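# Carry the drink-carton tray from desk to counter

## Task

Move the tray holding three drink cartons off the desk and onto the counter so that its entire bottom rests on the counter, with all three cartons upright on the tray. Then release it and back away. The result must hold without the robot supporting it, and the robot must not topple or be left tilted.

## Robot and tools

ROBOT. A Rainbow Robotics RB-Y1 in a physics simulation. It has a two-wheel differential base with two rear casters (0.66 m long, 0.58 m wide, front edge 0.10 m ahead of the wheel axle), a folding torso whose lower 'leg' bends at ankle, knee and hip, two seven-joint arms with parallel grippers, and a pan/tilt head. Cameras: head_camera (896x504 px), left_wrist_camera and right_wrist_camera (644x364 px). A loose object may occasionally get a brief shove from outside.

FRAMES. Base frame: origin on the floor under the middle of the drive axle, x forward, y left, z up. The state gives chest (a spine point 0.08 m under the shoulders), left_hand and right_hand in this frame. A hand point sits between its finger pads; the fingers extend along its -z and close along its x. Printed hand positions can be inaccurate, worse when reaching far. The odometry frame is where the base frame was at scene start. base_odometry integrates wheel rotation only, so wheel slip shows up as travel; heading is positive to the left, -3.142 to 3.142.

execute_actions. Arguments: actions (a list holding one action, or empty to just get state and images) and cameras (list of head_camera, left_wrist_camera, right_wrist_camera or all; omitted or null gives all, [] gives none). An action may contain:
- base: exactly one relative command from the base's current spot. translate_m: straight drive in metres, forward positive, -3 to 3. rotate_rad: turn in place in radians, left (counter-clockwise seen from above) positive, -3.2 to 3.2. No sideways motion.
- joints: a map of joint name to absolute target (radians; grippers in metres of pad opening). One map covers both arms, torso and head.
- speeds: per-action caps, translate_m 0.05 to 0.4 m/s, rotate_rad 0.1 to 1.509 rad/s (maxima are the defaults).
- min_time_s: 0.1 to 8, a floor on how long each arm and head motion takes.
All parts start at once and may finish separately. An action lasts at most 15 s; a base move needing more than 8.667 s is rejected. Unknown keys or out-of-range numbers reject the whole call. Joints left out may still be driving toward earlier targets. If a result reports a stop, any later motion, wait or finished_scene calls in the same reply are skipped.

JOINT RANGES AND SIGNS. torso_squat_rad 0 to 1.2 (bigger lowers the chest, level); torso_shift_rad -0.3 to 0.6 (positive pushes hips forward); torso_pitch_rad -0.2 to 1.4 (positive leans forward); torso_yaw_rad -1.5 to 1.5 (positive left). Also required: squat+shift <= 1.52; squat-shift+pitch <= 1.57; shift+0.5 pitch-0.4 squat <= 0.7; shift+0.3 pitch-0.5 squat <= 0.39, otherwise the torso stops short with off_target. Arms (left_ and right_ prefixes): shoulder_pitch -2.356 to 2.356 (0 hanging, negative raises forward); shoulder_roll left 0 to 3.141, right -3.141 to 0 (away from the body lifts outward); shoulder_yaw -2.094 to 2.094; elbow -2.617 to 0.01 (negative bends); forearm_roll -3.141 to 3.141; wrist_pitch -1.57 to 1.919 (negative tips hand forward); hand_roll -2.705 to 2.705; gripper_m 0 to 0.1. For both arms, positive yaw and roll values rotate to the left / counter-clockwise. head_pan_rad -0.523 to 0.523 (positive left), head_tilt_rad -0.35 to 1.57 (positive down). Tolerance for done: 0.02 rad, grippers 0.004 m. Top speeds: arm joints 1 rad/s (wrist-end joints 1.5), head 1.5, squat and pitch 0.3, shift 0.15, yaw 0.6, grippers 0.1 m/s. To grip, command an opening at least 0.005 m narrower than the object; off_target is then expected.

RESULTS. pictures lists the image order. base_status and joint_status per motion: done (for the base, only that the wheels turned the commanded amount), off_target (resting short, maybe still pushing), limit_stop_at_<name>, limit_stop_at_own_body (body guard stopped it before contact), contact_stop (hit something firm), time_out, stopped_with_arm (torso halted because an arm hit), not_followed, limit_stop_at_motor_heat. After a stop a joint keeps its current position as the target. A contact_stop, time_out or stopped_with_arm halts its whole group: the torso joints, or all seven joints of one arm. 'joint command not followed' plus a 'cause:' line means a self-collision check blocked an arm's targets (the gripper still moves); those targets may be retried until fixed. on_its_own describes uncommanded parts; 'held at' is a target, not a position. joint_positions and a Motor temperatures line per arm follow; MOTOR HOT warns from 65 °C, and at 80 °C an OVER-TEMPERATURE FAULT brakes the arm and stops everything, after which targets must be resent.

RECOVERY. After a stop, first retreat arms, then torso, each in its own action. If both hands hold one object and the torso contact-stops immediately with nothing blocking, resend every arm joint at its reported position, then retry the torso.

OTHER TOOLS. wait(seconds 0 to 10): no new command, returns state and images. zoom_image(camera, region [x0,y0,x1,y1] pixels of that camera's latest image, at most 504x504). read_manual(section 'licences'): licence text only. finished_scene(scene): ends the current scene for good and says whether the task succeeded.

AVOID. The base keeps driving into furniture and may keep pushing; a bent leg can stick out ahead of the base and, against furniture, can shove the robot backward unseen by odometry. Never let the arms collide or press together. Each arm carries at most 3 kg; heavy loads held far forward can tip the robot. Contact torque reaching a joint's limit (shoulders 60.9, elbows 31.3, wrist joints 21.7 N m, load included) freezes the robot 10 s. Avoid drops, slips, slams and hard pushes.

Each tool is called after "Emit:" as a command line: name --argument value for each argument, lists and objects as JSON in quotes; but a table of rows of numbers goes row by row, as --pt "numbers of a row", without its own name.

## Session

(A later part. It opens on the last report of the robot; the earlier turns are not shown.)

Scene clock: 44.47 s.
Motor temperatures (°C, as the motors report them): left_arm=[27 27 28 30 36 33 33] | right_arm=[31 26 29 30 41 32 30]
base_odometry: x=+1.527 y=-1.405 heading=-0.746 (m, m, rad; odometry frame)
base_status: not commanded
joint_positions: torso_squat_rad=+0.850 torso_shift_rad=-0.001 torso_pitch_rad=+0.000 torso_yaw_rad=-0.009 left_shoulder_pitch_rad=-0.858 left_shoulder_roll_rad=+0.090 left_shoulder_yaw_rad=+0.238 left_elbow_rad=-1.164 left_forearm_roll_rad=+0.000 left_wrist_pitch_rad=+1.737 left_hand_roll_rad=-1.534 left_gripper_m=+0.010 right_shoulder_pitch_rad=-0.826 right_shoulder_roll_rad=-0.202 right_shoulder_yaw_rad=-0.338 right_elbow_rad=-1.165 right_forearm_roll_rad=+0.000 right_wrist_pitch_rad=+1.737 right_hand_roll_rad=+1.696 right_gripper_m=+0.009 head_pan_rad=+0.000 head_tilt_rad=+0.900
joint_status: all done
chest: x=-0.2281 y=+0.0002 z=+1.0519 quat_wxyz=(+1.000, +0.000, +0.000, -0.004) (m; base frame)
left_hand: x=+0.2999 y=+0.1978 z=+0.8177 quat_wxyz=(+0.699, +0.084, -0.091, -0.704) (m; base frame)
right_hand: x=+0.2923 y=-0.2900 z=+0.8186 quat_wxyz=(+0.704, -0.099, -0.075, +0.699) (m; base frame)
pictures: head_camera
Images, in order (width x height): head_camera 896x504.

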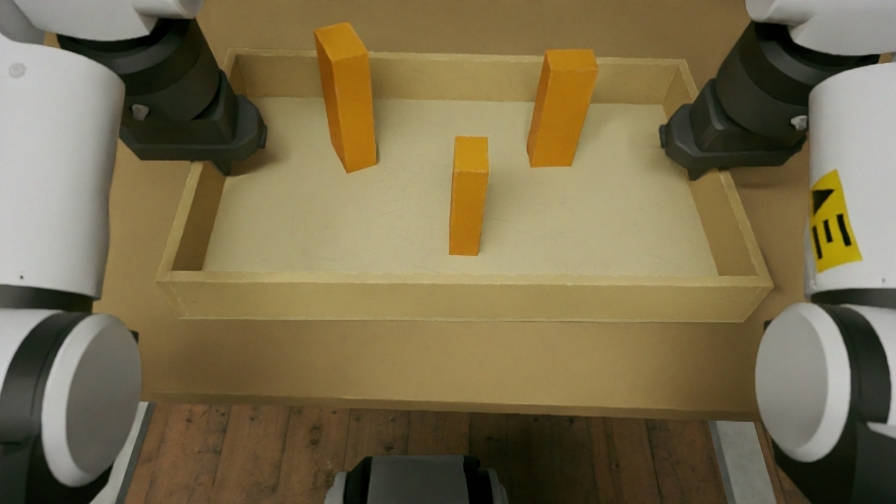

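Emit:
execute_actions --actions '[{"base":{"translate_m":-2.1},"joints":{"torso_squat_rad":0.3,"head_tilt_rad":0.75}}]' --cameras '["head_camera"]'

Scene clock: 51.73 s.
Motor temperatures (°C, as the motors report them): left_arm=[27 27 28 30 36 33 33] | right_arm=[31 26 29 30 41 32 30]
base_odometry: x=-0.017 y=+0.018 heading=-0.744 (m, m, rad; odometry frame)
base_status: done
joint_positions: torso_squat_rad=+0.300 torso_shift_rad=-0.001 torso_pitch_rad=+0.000 torso_yaw_rad=-0.009 left_shoulder_pitch_rad=-0.858 left_shoulder_roll_rad=+0.090 left_shoulder_yaw_rad=+0.238 left_elbow_rad=-1.164 left_forearm_roll_rad=+0.000 left_wrist_pitch_rad=+1.737 left_hand_roll_rad=-1.534 left_gripper_m=+0.010 right_shoulder_pitch_rad=-0.826 right_shoulder_roll_rad=-0.202 right_shoulder_yaw_rad=-0.338 right_elbow_rad=-1.165 right_forearm_roll_rad=+0.000 right_wrist_pitch_rad=+1.737 right_hand_roll_rad=+1.696 right_gripper_m=+0.009 head_pan_rad=+0.000 head_tilt_rad=+0.750
joint_status: all done
chest: x=-0.2283 y=+0.0003 z=+1.2587 quat_wxyz=(+1.000, +0.000, +0.000, -0.004) (m; base frame)
left_hand: x=+0.2996 y=+0.1978 z=+1.0244 quat_wxyz=(+0.699, +0.084, -0.091, -0.704) (m; base frame)
right_hand: x=+0.2921 y=-0.2899 z=+1.0254 quat_wxyz=(+0.704, -0.099, -0.075, +0.699) (m; base frame)
pictures: head_camera
Images, in order (width x height): head_camera 896x504.

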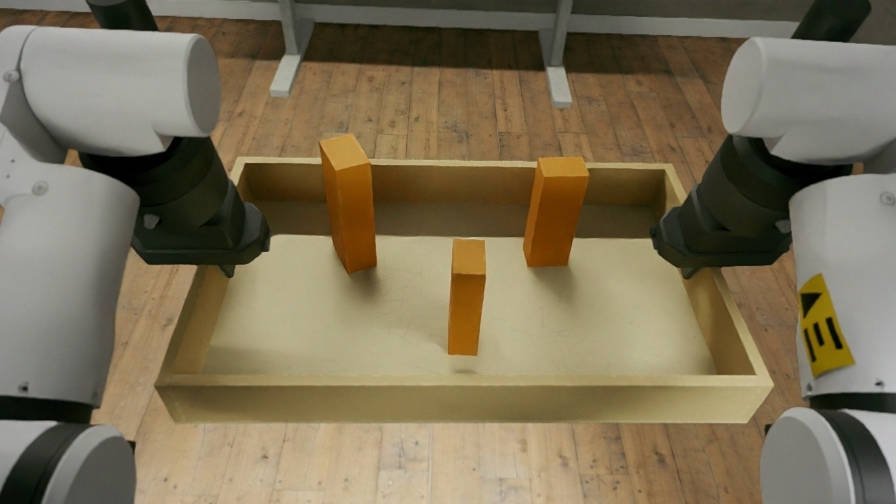

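Emit:
execute_actions --actions '[{"base":{"rotate_rad":3.06},"speeds":{"rotate_rad":1.0},"joints":{"head_tilt_rad":0.4}}]' --cameras '["head_camera"]'

Scene clock: 57.33 s.
Motor temperatures (°C, as the motors report them): left_arm=[27 27 28 30 36 33 33] | right_arm=[32 26 29 30 41 32 30]
base_odometry: x=-0.017 y=+0.019 heading=+2.315 (m, m, rad; odometry frame)
base_status: done
joint_positions: torso_squat_rad=+0.300 torso_shift_rad=-0.001 torso_pitch_rad=+0.000 torso_yaw_rad=-0.009 left_shoulder_pitch_rad=-0.858 left_shoulder_roll_rad=+0.090 left_shoulder_yaw_rad=+0.238 left_elbow_rad=-1.164 left_forearm_roll_rad=+0.000 left_wrist_pitch_rad=+1.737 left_hand_roll_rad=-1.534 left_gripper_m=+0.010 right_shoulder_pitch_rad=-0.826 right_shoulder_roll_rad=-0.202 right_shoulder_yaw_rad=-0.338 right_elbow_rad=-1.165 right_forearm_roll_rad=+0.000 right_wrist_pitch_rad=+1.737 right_hand_roll_rad=+1.696 right_gripper_m=+0.009 head_pan_rad=+0.000 head_tilt_rad=+0.400
joint_status: all done
chest: x=-0.2284 y=+0.0003 z=+1.2587 quat_wxyz=(+1.000, +0.000, +0.000, -0.004) (m; base frame)
left_hand: x=+0.2996 y=+0.1978 z=+1.0244 quat_wxyz=(+0.699, +0.084, -0.091, -0.704) (m; base frame)
right_hand: x=+0.2921 y=-0.2899 z=+1.0254 quat_wxyz=(+0.704, -0.099, -0.075, +0.699) (m; base frame)
pictures: head_camera
Images, in order (width x height): head_camera 896x504.

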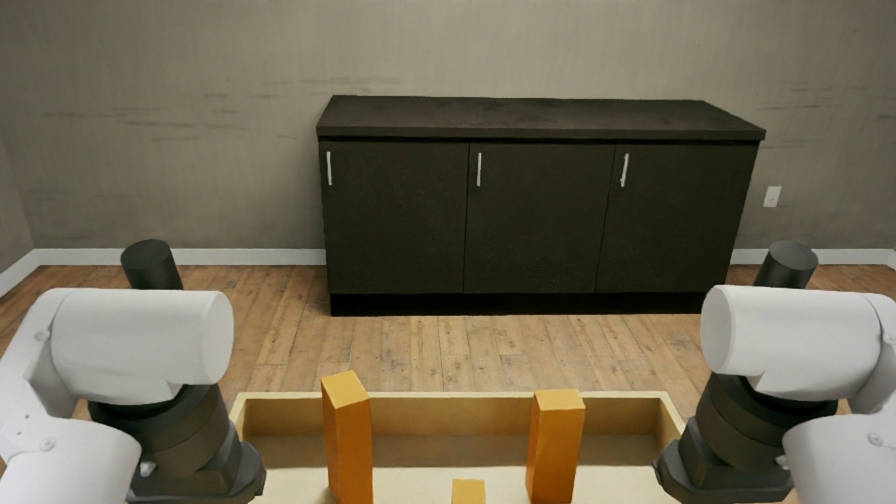

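Emit:
zoom_image --camera "head_camera" --region '[300, 80, 800, 330]'

Region (300, 80, 800, 330) of head_camera's 896x504 image, scaled by 1.008, with more detail than that image has.

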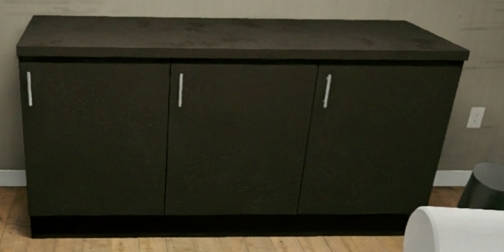

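Emit:
execute_actions --actions '[{"base":{"translate_m":1.8},"joints":{"head_tilt_rad":0.55,"torso_squat_rad":0.25}}]' --cameras '["head_camera"]'

Scene clock: 64.33 s.
Motor temperatures (°C, as the motors report them): left_arm=[28 27 28 30 36 33 33] | right_arm=[32 26 29 30 41 32 30]
base_odometry: x=-1.237 y=+1.342 heading=+2.316 (m, m, rad; odometry frame)
base_status: done
joint_positions: torso_squat_rad=+0.250 torso_shift_rad=-0.001 torso_pitch_rad=+0.000 torso_yaw_rad=-0.009 left_shoulder_pitch_rad=-0.858 left_shoulder_roll_rad=+0.090 left_shoulder_yaw_rad=+0.238 left_elbow_rad=-1.164 left_forearm_roll_rad=+0.000 left_wrist_pitch_rad=+1.737 left_hand_roll_rad=-1.534 left_gripper_m=+0.010 right_shoulder_pitch_rad=-0.826 right_shoulder_roll_rad=-0.202 right_shoulder_yaw_rad=-0.338 right_elbow_rad=-1.165 right_forearm_roll_rad=+0.000 right_wrist_pitch_rad=+1.737 right_hand_roll_rad=+1.696 right_gripper_m=+0.009 head_pan_rad=+0.000 head_tilt_rad=+0.550
joint_status: all done
chest: x=-0.2283 y=+0.0003 z=+1.2682 quat_wxyz=(+1.000, +0.000, +0.000, -0.004) (m; base frame)
left_hand: x=+0.2997 y=+0.1978 z=+1.0338 quat_wxyz=(+0.699, +0.084, -0.091, -0.704) (m; base frame)
right_hand: x=+0.2921 y=-0.2899 z=+1.0348 quat_wxyz=(+0.704, -0.099, -0.075, +0.699) (m; base frame)
pictures: head_camera
Images, in order (width x height): head_camera 896x504.

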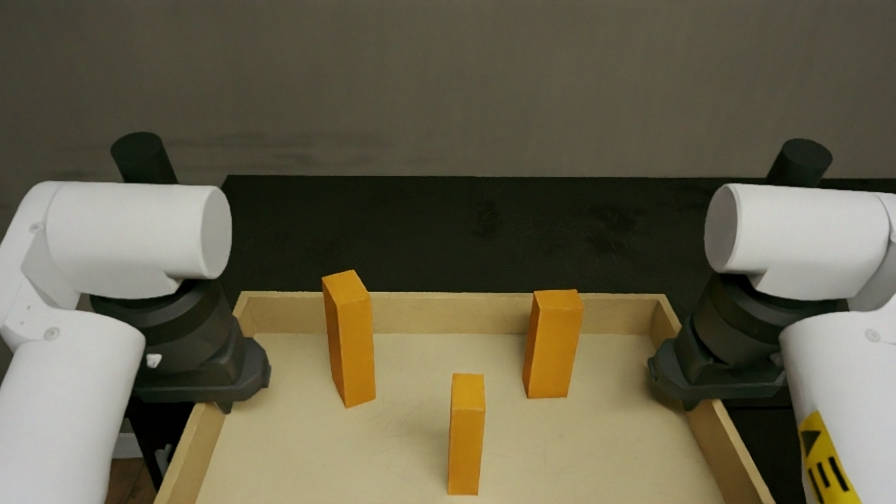

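Emit:
execute_actions --actions '[{"base":{"translate_m":0.22},"joints":{"head_tilt_rad":1.1},"speeds":{"translate_m":0.15}}]'

Scene clock: 67.33 s.
Motor temperatures (°C, as the motors report them): left_arm=[28 27 28 30 36 33 33] | right_arm=[32 26 29 30 41 32 30]
base_odometry: x=-1.387 y=+1.503 heading=+2.317 (m, m, rad; odometry frame)
base_status: done
joint_positions: torso_squat_rad=+0.250 torso_shift_rad=-0.001 torso_pitch_rad=+0.000 torso_yaw_rad=-0.009 left_shoulder_pitch_rad=-0.858 left_shoulder_roll_rad=+0.090 left_shoulder_yaw_rad=+0.238 left_elbow_rad=-1.164 left_forearm_roll_rad=+0.000 left_wrist_pitch_rad=+1.737 left_hand_roll_rad=-1.534 left_gripper_m=+0.010 right_shoulder_pitch_rad=-0.826 right_shoulder_roll_rad=-0.202 right_shoulder_yaw_rad=-0.338 right_elbow_rad=-1.165 right_forearm_roll_rad=+0.000 right_wrist_pitch_rad=+1.737 right_hand_roll_rad=+1.696 right_gripper_m=+0.009 head_pan_rad=+0.000 head_tilt_rad=+1.100
joint_status: all done
chest: x=-0.2283 y=+0.0003 z=+1.2682 quat_wxyz=(+1.000, +0.000, +0.000, -0.004) (m; base frame)
left_hand: x=+0.2997 y=+0.1978 z=+1.0338 quat_wxyz=(+0.699, +0.084, -0.091, -0.704) (m; base frame)
right_hand: x=+0.2921 y=-0.2899 z=+1.0348 quat_wxyz=(+0.704, -0.099, -0.075, +0.699) (m; base frame)
pictures: head_camera, left_wrist_camera, right_wrist_camera
Images, in order (width x height): head_camera 896x504, left_wrist_camera 644x364, right_wrist_camera 644x364.

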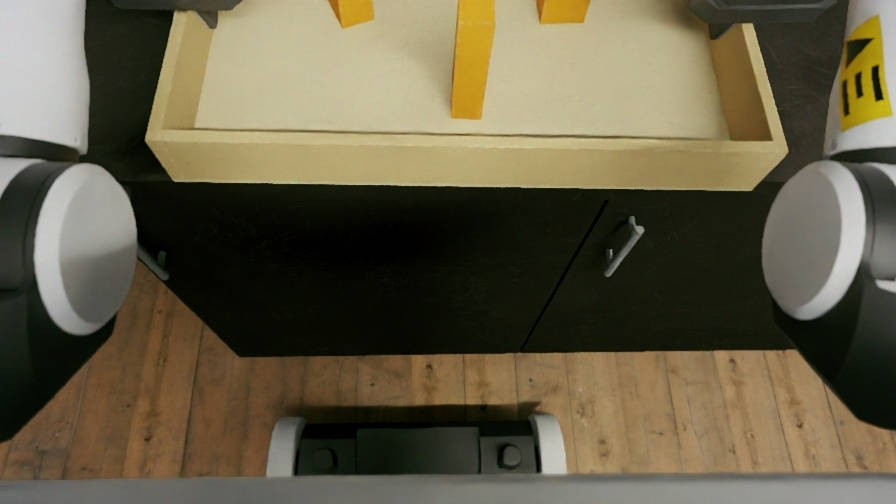

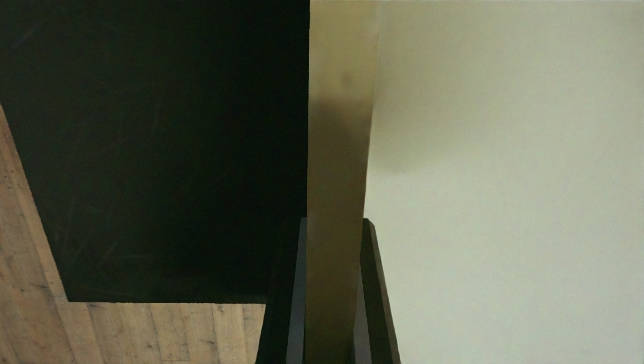

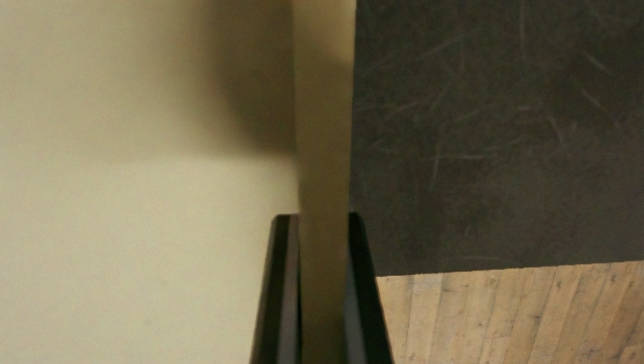

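Emit:
execute_actions --actions '[{"base":{"translate_m":0.10},"joints":{"torso_shift_rad":0.06,"torso_squat_rad":0.42},"speeds":{"translate_m":0.1}}]'

Scene clock: 69.63 s.
Motor temperatures (°C, as the motors report them): left_arm=[28 27 28 30 36 33 33] | right_arm=[32 26 29 30 41 32 30]
base_odometry: x=-1.455 y=+1.577 heading=+2.318 (m, m, rad; odometry frame)
base_status: done
joint_positions: torso_squat_rad=+0.420 torso_shift_rad=+0.060 torso_pitch_rad=+0.001 torso_yaw_rad=-0.009 left_shoulder_pitch_rad=-0.858 left_shoulder_roll_rad=+0.090 left_shoulder_yaw_rad=+0.238 left_elbow_rad=-1.164 left_forearm_roll_rad=+0.000 left_wrist_pitch_rad=+1.737 left_hand_roll_rad=-1.534 left_gripper_m=+0.010 right_shoulder_pitch_rad=-0.826 right_shoulder_roll_rad=-0.202 right_shoulder_yaw_rad=-0.338 right_elbow_rad=-1.165 right_forearm_roll_rad=+0.000 right_wrist_pitch_rad=+1.737 right_hand_roll_rad=+1.696 right_gripper_m=+0.009 head_pan_rad=+0.000 head_tilt_rad=+1.100
joint_status: all done
chest: x=-0.1893 y=+0.0003 z=+1.2280 quat_wxyz=(+1.000, +0.000, +0.000, -0.004) (m; base frame)
left_hand: x=+0.3386 y=+0.1978 z=+0.9936 quat_wxyz=(+0.699, +0.084, -0.091, -0.704) (m; base frame)
right_hand: x=+0.3310 y=-0.2899 z=+0.9945 quat_wxyz=(+0.704, -0.099, -0.075, +0.699) (m; base frame)
pictures: head_camera, left_wrist_camera, right_wrist_camera
Images, in order (width x height): head_camera 896x504, left_wrist_camera 644x364, right_wrist_camera 644x364.

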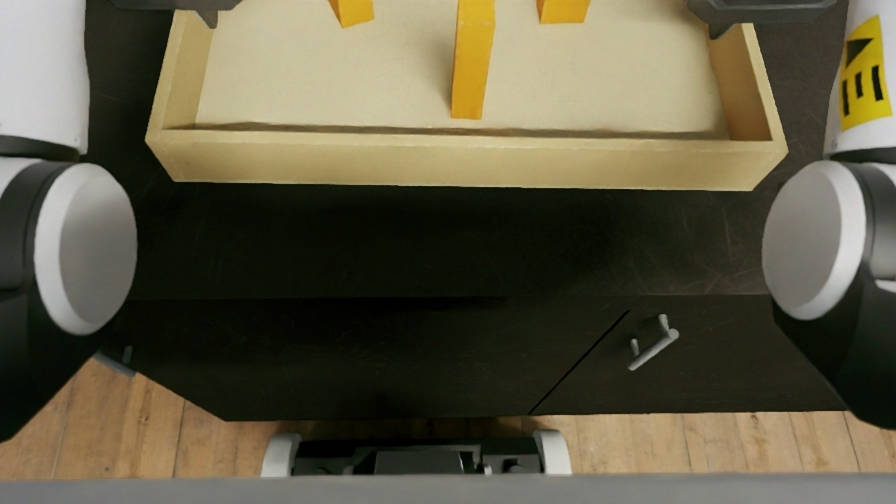

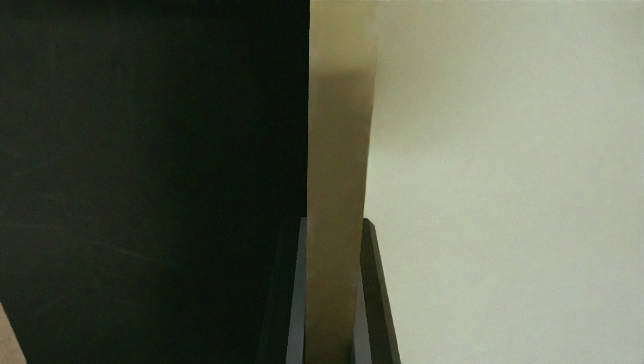

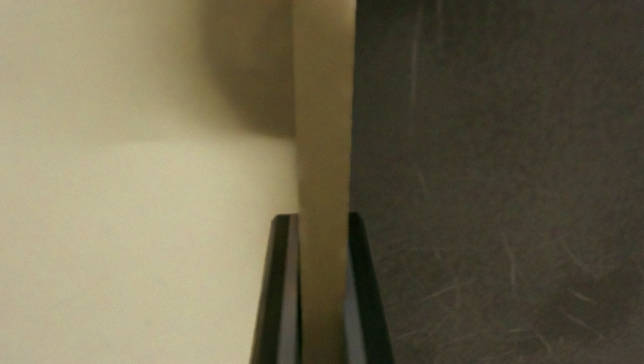

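Emit:
execute_actions --actions '[{"joints":{"torso_squat_rad":0.50,"head_tilt_rad":0.95}}]' --cameras '["head_camera"]'

Scene clock: 70.90 s.
Motor temperatures (°C, as the motors report them): left_arm=[28 27 28 30 36 33 33] | right_arm=[32 26 29 30 41 32 30]
base_odometry: x=-1.455 y=+1.577 heading=+2.318 (m, m, rad; odometry frame)
base_status: not commanded
joint_positions: torso_squat_rad=+0.500 torso_shift_rad=+0.060 torso_pitch_rad=+0.000 torso_yaw_rad=-0.009 left_shoulder_pitch_rad=-0.858 left_shoulder_roll_rad=+0.090 left_shoulder_yaw_rad=+0.238 left_elbow_rad=-1.164 left_forearm_roll_rad=+0.000 left_wrist_pitch_rad=+1.737 left_hand_roll_rad=-1.534 left_gripper_m=+0.010 right_shoulder_pitch_rad=-0.826 right_shoulder_roll_rad=-0.202 right_shoulder_yaw_rad=-0.338 right_elbow_rad=-1.165 right_forearm_roll_rad=+0.000 right_wrist_pitch_rad=+1.737 right_hand_roll_rad=+1.696 right_gripper_m=+0.009 head_pan_rad=+0.000 head_tilt_rad=+0.950
joint_status: all done
chest: x=-0.1910 y=+0.0003 z=+1.2031 quat_wxyz=(+1.000, +0.000, +0.000, -0.004) (m; base frame)
left_hand: x=+0.3370 y=+0.1978 z=+0.9689 quat_wxyz=(+0.699, +0.084, -0.091, -0.704) (m; base frame)
right_hand: x=+0.3294 y=-0.2899 z=+0.9698 quat_wxyz=(+0.704, -0.099, -0.075, +0.699) (m; base frame)
pictures: head_camera
Images, in order (width x height): head_camera 896x504.

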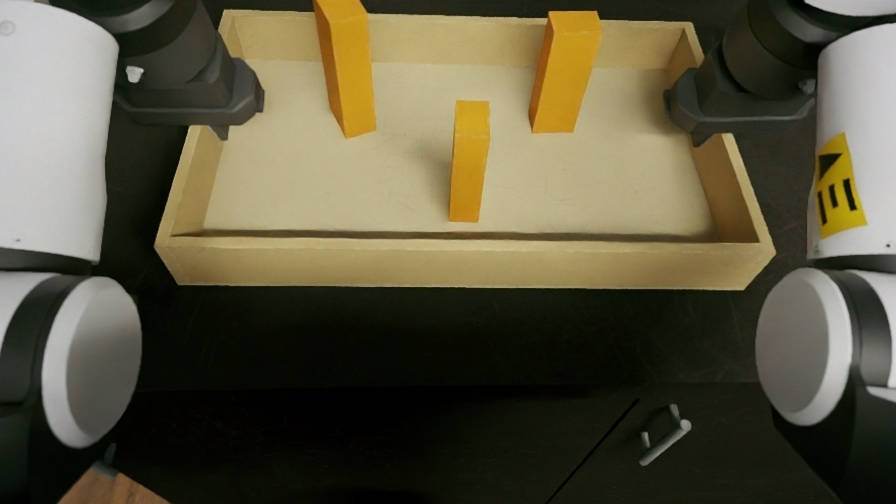

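Emit:
execute_actions --actions '[{"joints":{"torso_squat_rad":0.53}}]' --cameras '[]'

Scene clock: 71.77 s.
Motor temperatures (°C, as the motors report them): left_arm=[28 27 28 30 36 33 33] | right_arm=[32 26 29 30 41 32 30]
base_odometry: x=-1.455 y=+1.577 heading=+2.318 (m, m, rad; odometry frame)
base_status: not commanded
joint_positions: torso_squat_rad=+0.530 torso_shift_rad=+0.060 torso_pitch_rad=+0.000 torso_yaw_rad=-0.009 left_shoulder_pitch_rad=-0.858 left_shoulder_roll_rad=+0.090 left_shoulder_yaw_rad=+0.238 left_elbow_rad=-1.164 left_forearm_roll_rad=+0.000 left_wrist_pitch_rad=+1.737 left_hand_roll_rad=-1.534 left_gripper_m=+0.010 right_shoulder_pitch_rad=-0.826 right_shoulder_roll_rad=-0.202 right_shoulder_yaw_rad=-0.338 right_elbow_rad=-1.165 right_forearm_roll_rad=+0.000 right_wrist_pitch_rad=+1.737 right_hand_roll_rad=+1.696 right_gripper_m=+0.009 head_pan_rad=+0.000 head_tilt_rad=+0.950
joint_status: all done
chest: x=-0.1916 y=+0.0003 z=+1.1928 quat_wxyz=(+1.000, +0.000, +0.000, -0.004) (m; base frame)
left_hand: x=+0.3364 y=+0.1978 z=+0.9586 quat_wxyz=(+0.699, +0.084, -0.091, -0.704) (m; base frame)
right_hand: x=+0.3288 y=-0.2899 z=+0.9595 quat_wxyz=(+0.704, -0.099, -0.075, +0.699) (m; base frame)
pictures: none
No camera images: the call's "cameras" was empty. Leave "cameras" out to get every camera's image.

Emit:
execute_actions --actions '[{"joints":{"torso_squat_rad":0.555}}]' --cameras '[]'

Scene clock: 72.57 s.
Motor temperatures (°C, as the motors report them): left_arm=[28 27 28 30 36 33 33] | right_arm=[32 26 29 30 41 32 30]
base_odometry: x=-1.455 y=+1.577 heading=+2.318 (m, m, rad; odometry frame)
base_status: not commanded
joint_positions: torso_squat_rad=+0.555 torso_shift_rad=+0.059 torso_pitch_rad=-0.002 torso_yaw_rad=-0.009 left_shoulder_pitch_rad=-0.863 left_shoulder_roll_rad=+0.091 left_shoulder_yaw_rad=+0.238 left_elbow_rad=-1.167 left_forearm_roll_rad=+0.000 left_wrist_pitch_rad=+1.737 left_hand_roll_rad=-1.534 left_gripper_m=+0.010 right_shoulder_pitch_rad=-0.829 right_shoulder_roll_rad=-0.203 right_shoulder_yaw_rad=-0.338 right_elbow_rad=-1.167 right_forearm_roll_rad=+0.000 right_wrist_pitch_rad=+1.737 right_hand_roll_rad=+1.696 right_gripper_m=+0.009 head_pan_rad=+0.000 head_tilt_rad=+0.950
joint_status: all done
chest: x=-0.1934 y=+0.0002 z=+1.1838 quat_wxyz=(+1.000, +0.000, -0.001, -0.004) (m; base frame)
left_hand: x=+0.3369 y=+0.1976 z=+0.9538 quat_wxyz=(+0.699, +0.088, -0.094, -0.704) (m; base frame)
right_hand: x=+0.3289 y=-0.2900 z=+0.9540 quat_wxyz=(+0.704, -0.102, -0.078, +0.699) (m; base frame)
pictures: none
No camera images: the call's "cameras" was empty. Leave "cameras" out to get every camera's image.

Contact made. Releasing.

Emit:
execute_actions --actions '[{"joints":{"torso_squat_rad":0.543,"left_gripper_m":0.06,"right_gripper_m":0.06}}]' --cameras '[]'

Emit:
execute_actions --actions '[{"joints":{"torso_squat_rad":0.25}}]' --cameras '["head_camera"]'

Scene clock: 73.87 s.
Motor temperatures (°C, as the motors report them): left_arm=[28 27 28 30 36 33 33] | right_arm=[32 26 29 30 41 32 30]
base_odometry: x=-1.455 y=+1.577 heading=+2.318 (m, m, rad; odometry frame)
base_status: not commanded
joint_positions: torso_squat_rad=+0.543 torso_shift_rad=+0.060 torso_pitch_rad=+0.000 torso_yaw_rad=-0.009 left_shoulder_pitch_rad=-0.860 left_shoulder_roll_rad=+0.090 left_shoulder_yaw_rad=+0.238 left_elbow_rad=-1.165 left_forearm_roll_rad=+0.000 left_wrist_pitch_rad=+1.737 left_hand_roll_rad=-1.534 left_gripper_m=+0.060 right_shoulder_pitch_rad=-0.827 right_shoulder_roll_rad=-0.202 right_shoulder_yaw_rad=-0.338 right_elbow_rad=-1.165 right_forearm_roll_rad=+0.000 right_wrist_pitch_rad=+1.737 right_hand_roll_rad=+1.696 right_gripper_m=+0.060 head_pan_rad=+0.000 head_tilt_rad=+0.950
joint_status: all done
chest: x=-0.1921 y=+0.0002 z=+1.1882 quat_wxyz=(+1.000, +0.000, +0.000, -0.004) (m; base frame)
left_hand: x=+0.3366 y=+0.1976 z=+0.9552 quat_wxyz=(+0.699, +0.085, -0.092, -0.704) (m; base frame)
right_hand: x=+0.3287 y=-0.2898 z=+0.9556 quat_wxyz=(+0.704, -0.100, -0.076, +0.699) (m; base frame)
pictures: none
No camera images: the call's "cameras" was empty. Leave "cameras" out to get every camera's image.

Scene clock: 75.63 s.
Motor temperatures (°C, as the motors report them): left_arm=[28 27 28 30 36 33 33] | right_arm=[32 26 29 30 41 32 30]
base_odometry: x=-1.455 y=+1.577 heading=+2.318 (m, m, rad; odometry frame)
base_status: not commanded
joint_positions: torso_squat_rad=+0.250 torso_shift_rad=+0.060 torso_pitch_rad=+0.000 torso_yaw_rad=-0.009 left_shoulder_pitch_rad=-0.860 left_shoulder_roll_rad=+0.090 left_shoulder_yaw_rad=+0.238 left_elbow_rad=-1.165 left_forearm_roll_rad=+0.000 left_wrist_pitch_rad=+1.737 left_hand_roll_rad=-1.534 left_gripper_m=+0.060 right_shoulder_pitch_rad=-0.826 right_shoulder_roll_rad=-0.202 right_shoulder_yaw_rad=-0.338 right_elbow_rad=-1.165 right_forearm_roll_rad=+0.000 right_wrist_pitch_rad=+1.737 right_hand_roll_rad=+1.696 right_gripper_m=+0.060 head_pan_rad=+0.000 head_tilt_rad=+0.950
joint_status: all done
chest: x=-0.1873 y=+0.0003 z=+1.2669 quat_wxyz=(+1.000, +0.000, +0.000, -0.004) (m; base frame)
left_hand: x=+0.3414 y=+0.1976 z=+1.0338 quat_wxyz=(+0.699, +0.085, -0.092, -0.704) (m; base frame)
right_hand: x=+0.3335 y=-0.2898 z=+1.0342 quat_wxyz=(+0.704, -0.100, -0.076, +0.699) (m; base frame)
pictures: head_camera
Images, in order (width x height): head_camera 896x504.

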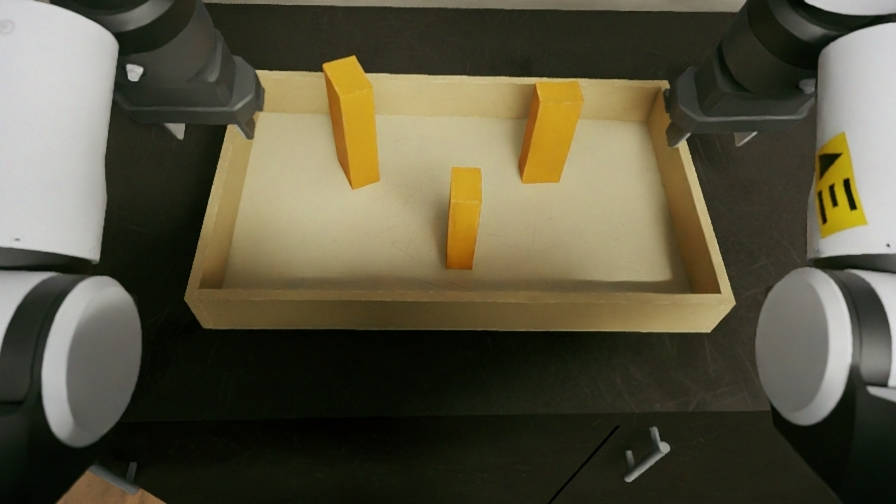

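Emit:
execute_actions --actions '[{"base":{"translate_m":-0.6},"joints":{"head_tilt_rad":0.6,"torso_shift_rad":0}}]' --cameras '["head_camera"]'

Scene clock: 78.97 s.
Motor temperatures (°C, as the motors report them): left_arm=[28 27 28 30 36 33 33] | right_arm=[32 26 29 30 41 32 30]
base_odometry: x=-1.047 y=+1.137 heading=+2.319 (m, m, rad; odometry frame)
base_status: done
joint_positions: torso_squat_rad=+0.250 torso_shift_rad=+0.000 torso_pitch_rad=+0.000 torso_yaw_rad=-0.009 left_shoulder_pitch_rad=-0.860 left_shoulder_roll_rad=+0.090 left_shoulder_yaw_rad=+0.238 left_elbow_rad=-1.165 left_forearm_roll_rad=+0.000 left_wrist_pitch_rad=+1.737 left_hand_roll_rad=-1.534 left_gripper_m=+0.060 right_shoulder_pitch_rad=-0.826 right_shoulder_roll_rad=-0.202 right_shoulder_yaw_rad=-0.338 right_elbow_rad=-1.165 right_forearm_roll_rad=+0.000 right_wrist_pitch_rad=+1.737 right_hand_roll_rad=+1.696 right_gripper_m=+0.060 head_pan_rad=+0.000 head_tilt_rad=+0.600
joint_status: all done
chest: x=-0.2281 y=+0.0003 z=+1.2682 quat_wxyz=(+1.000, +0.000, +0.000, -0.004) (m; base frame)
left_hand: x=+0.3006 y=+0.1976 z=+1.0350 quat_wxyz=(+0.699, +0.085, -0.092, -0.704) (m; base frame)
right_hand: x=+0.2927 y=-0.2898 z=+1.0354 quat_wxyz=(+0.704, -0.100, -0.076, +0.699) (m; base frame)
pictures: head_camera
Images, in order (width x height): head_camera 896x504.

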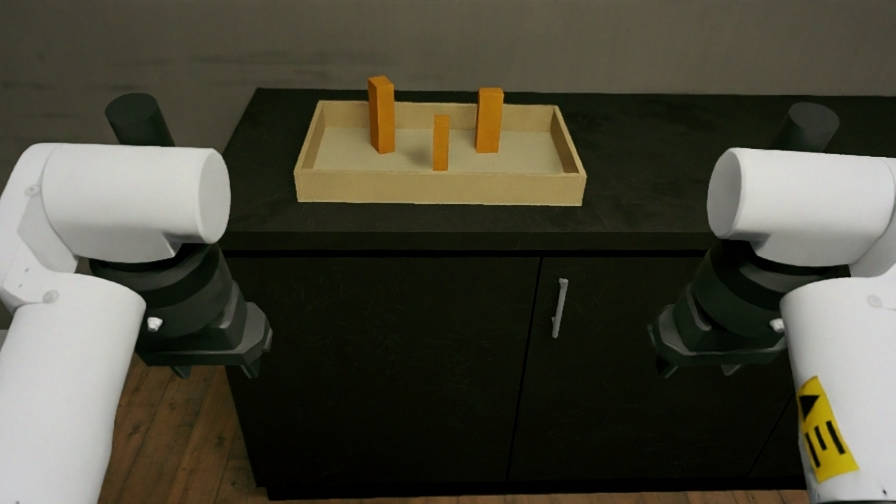

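Emit:
finished_scene --scene 1

The scene is finished: the task was done.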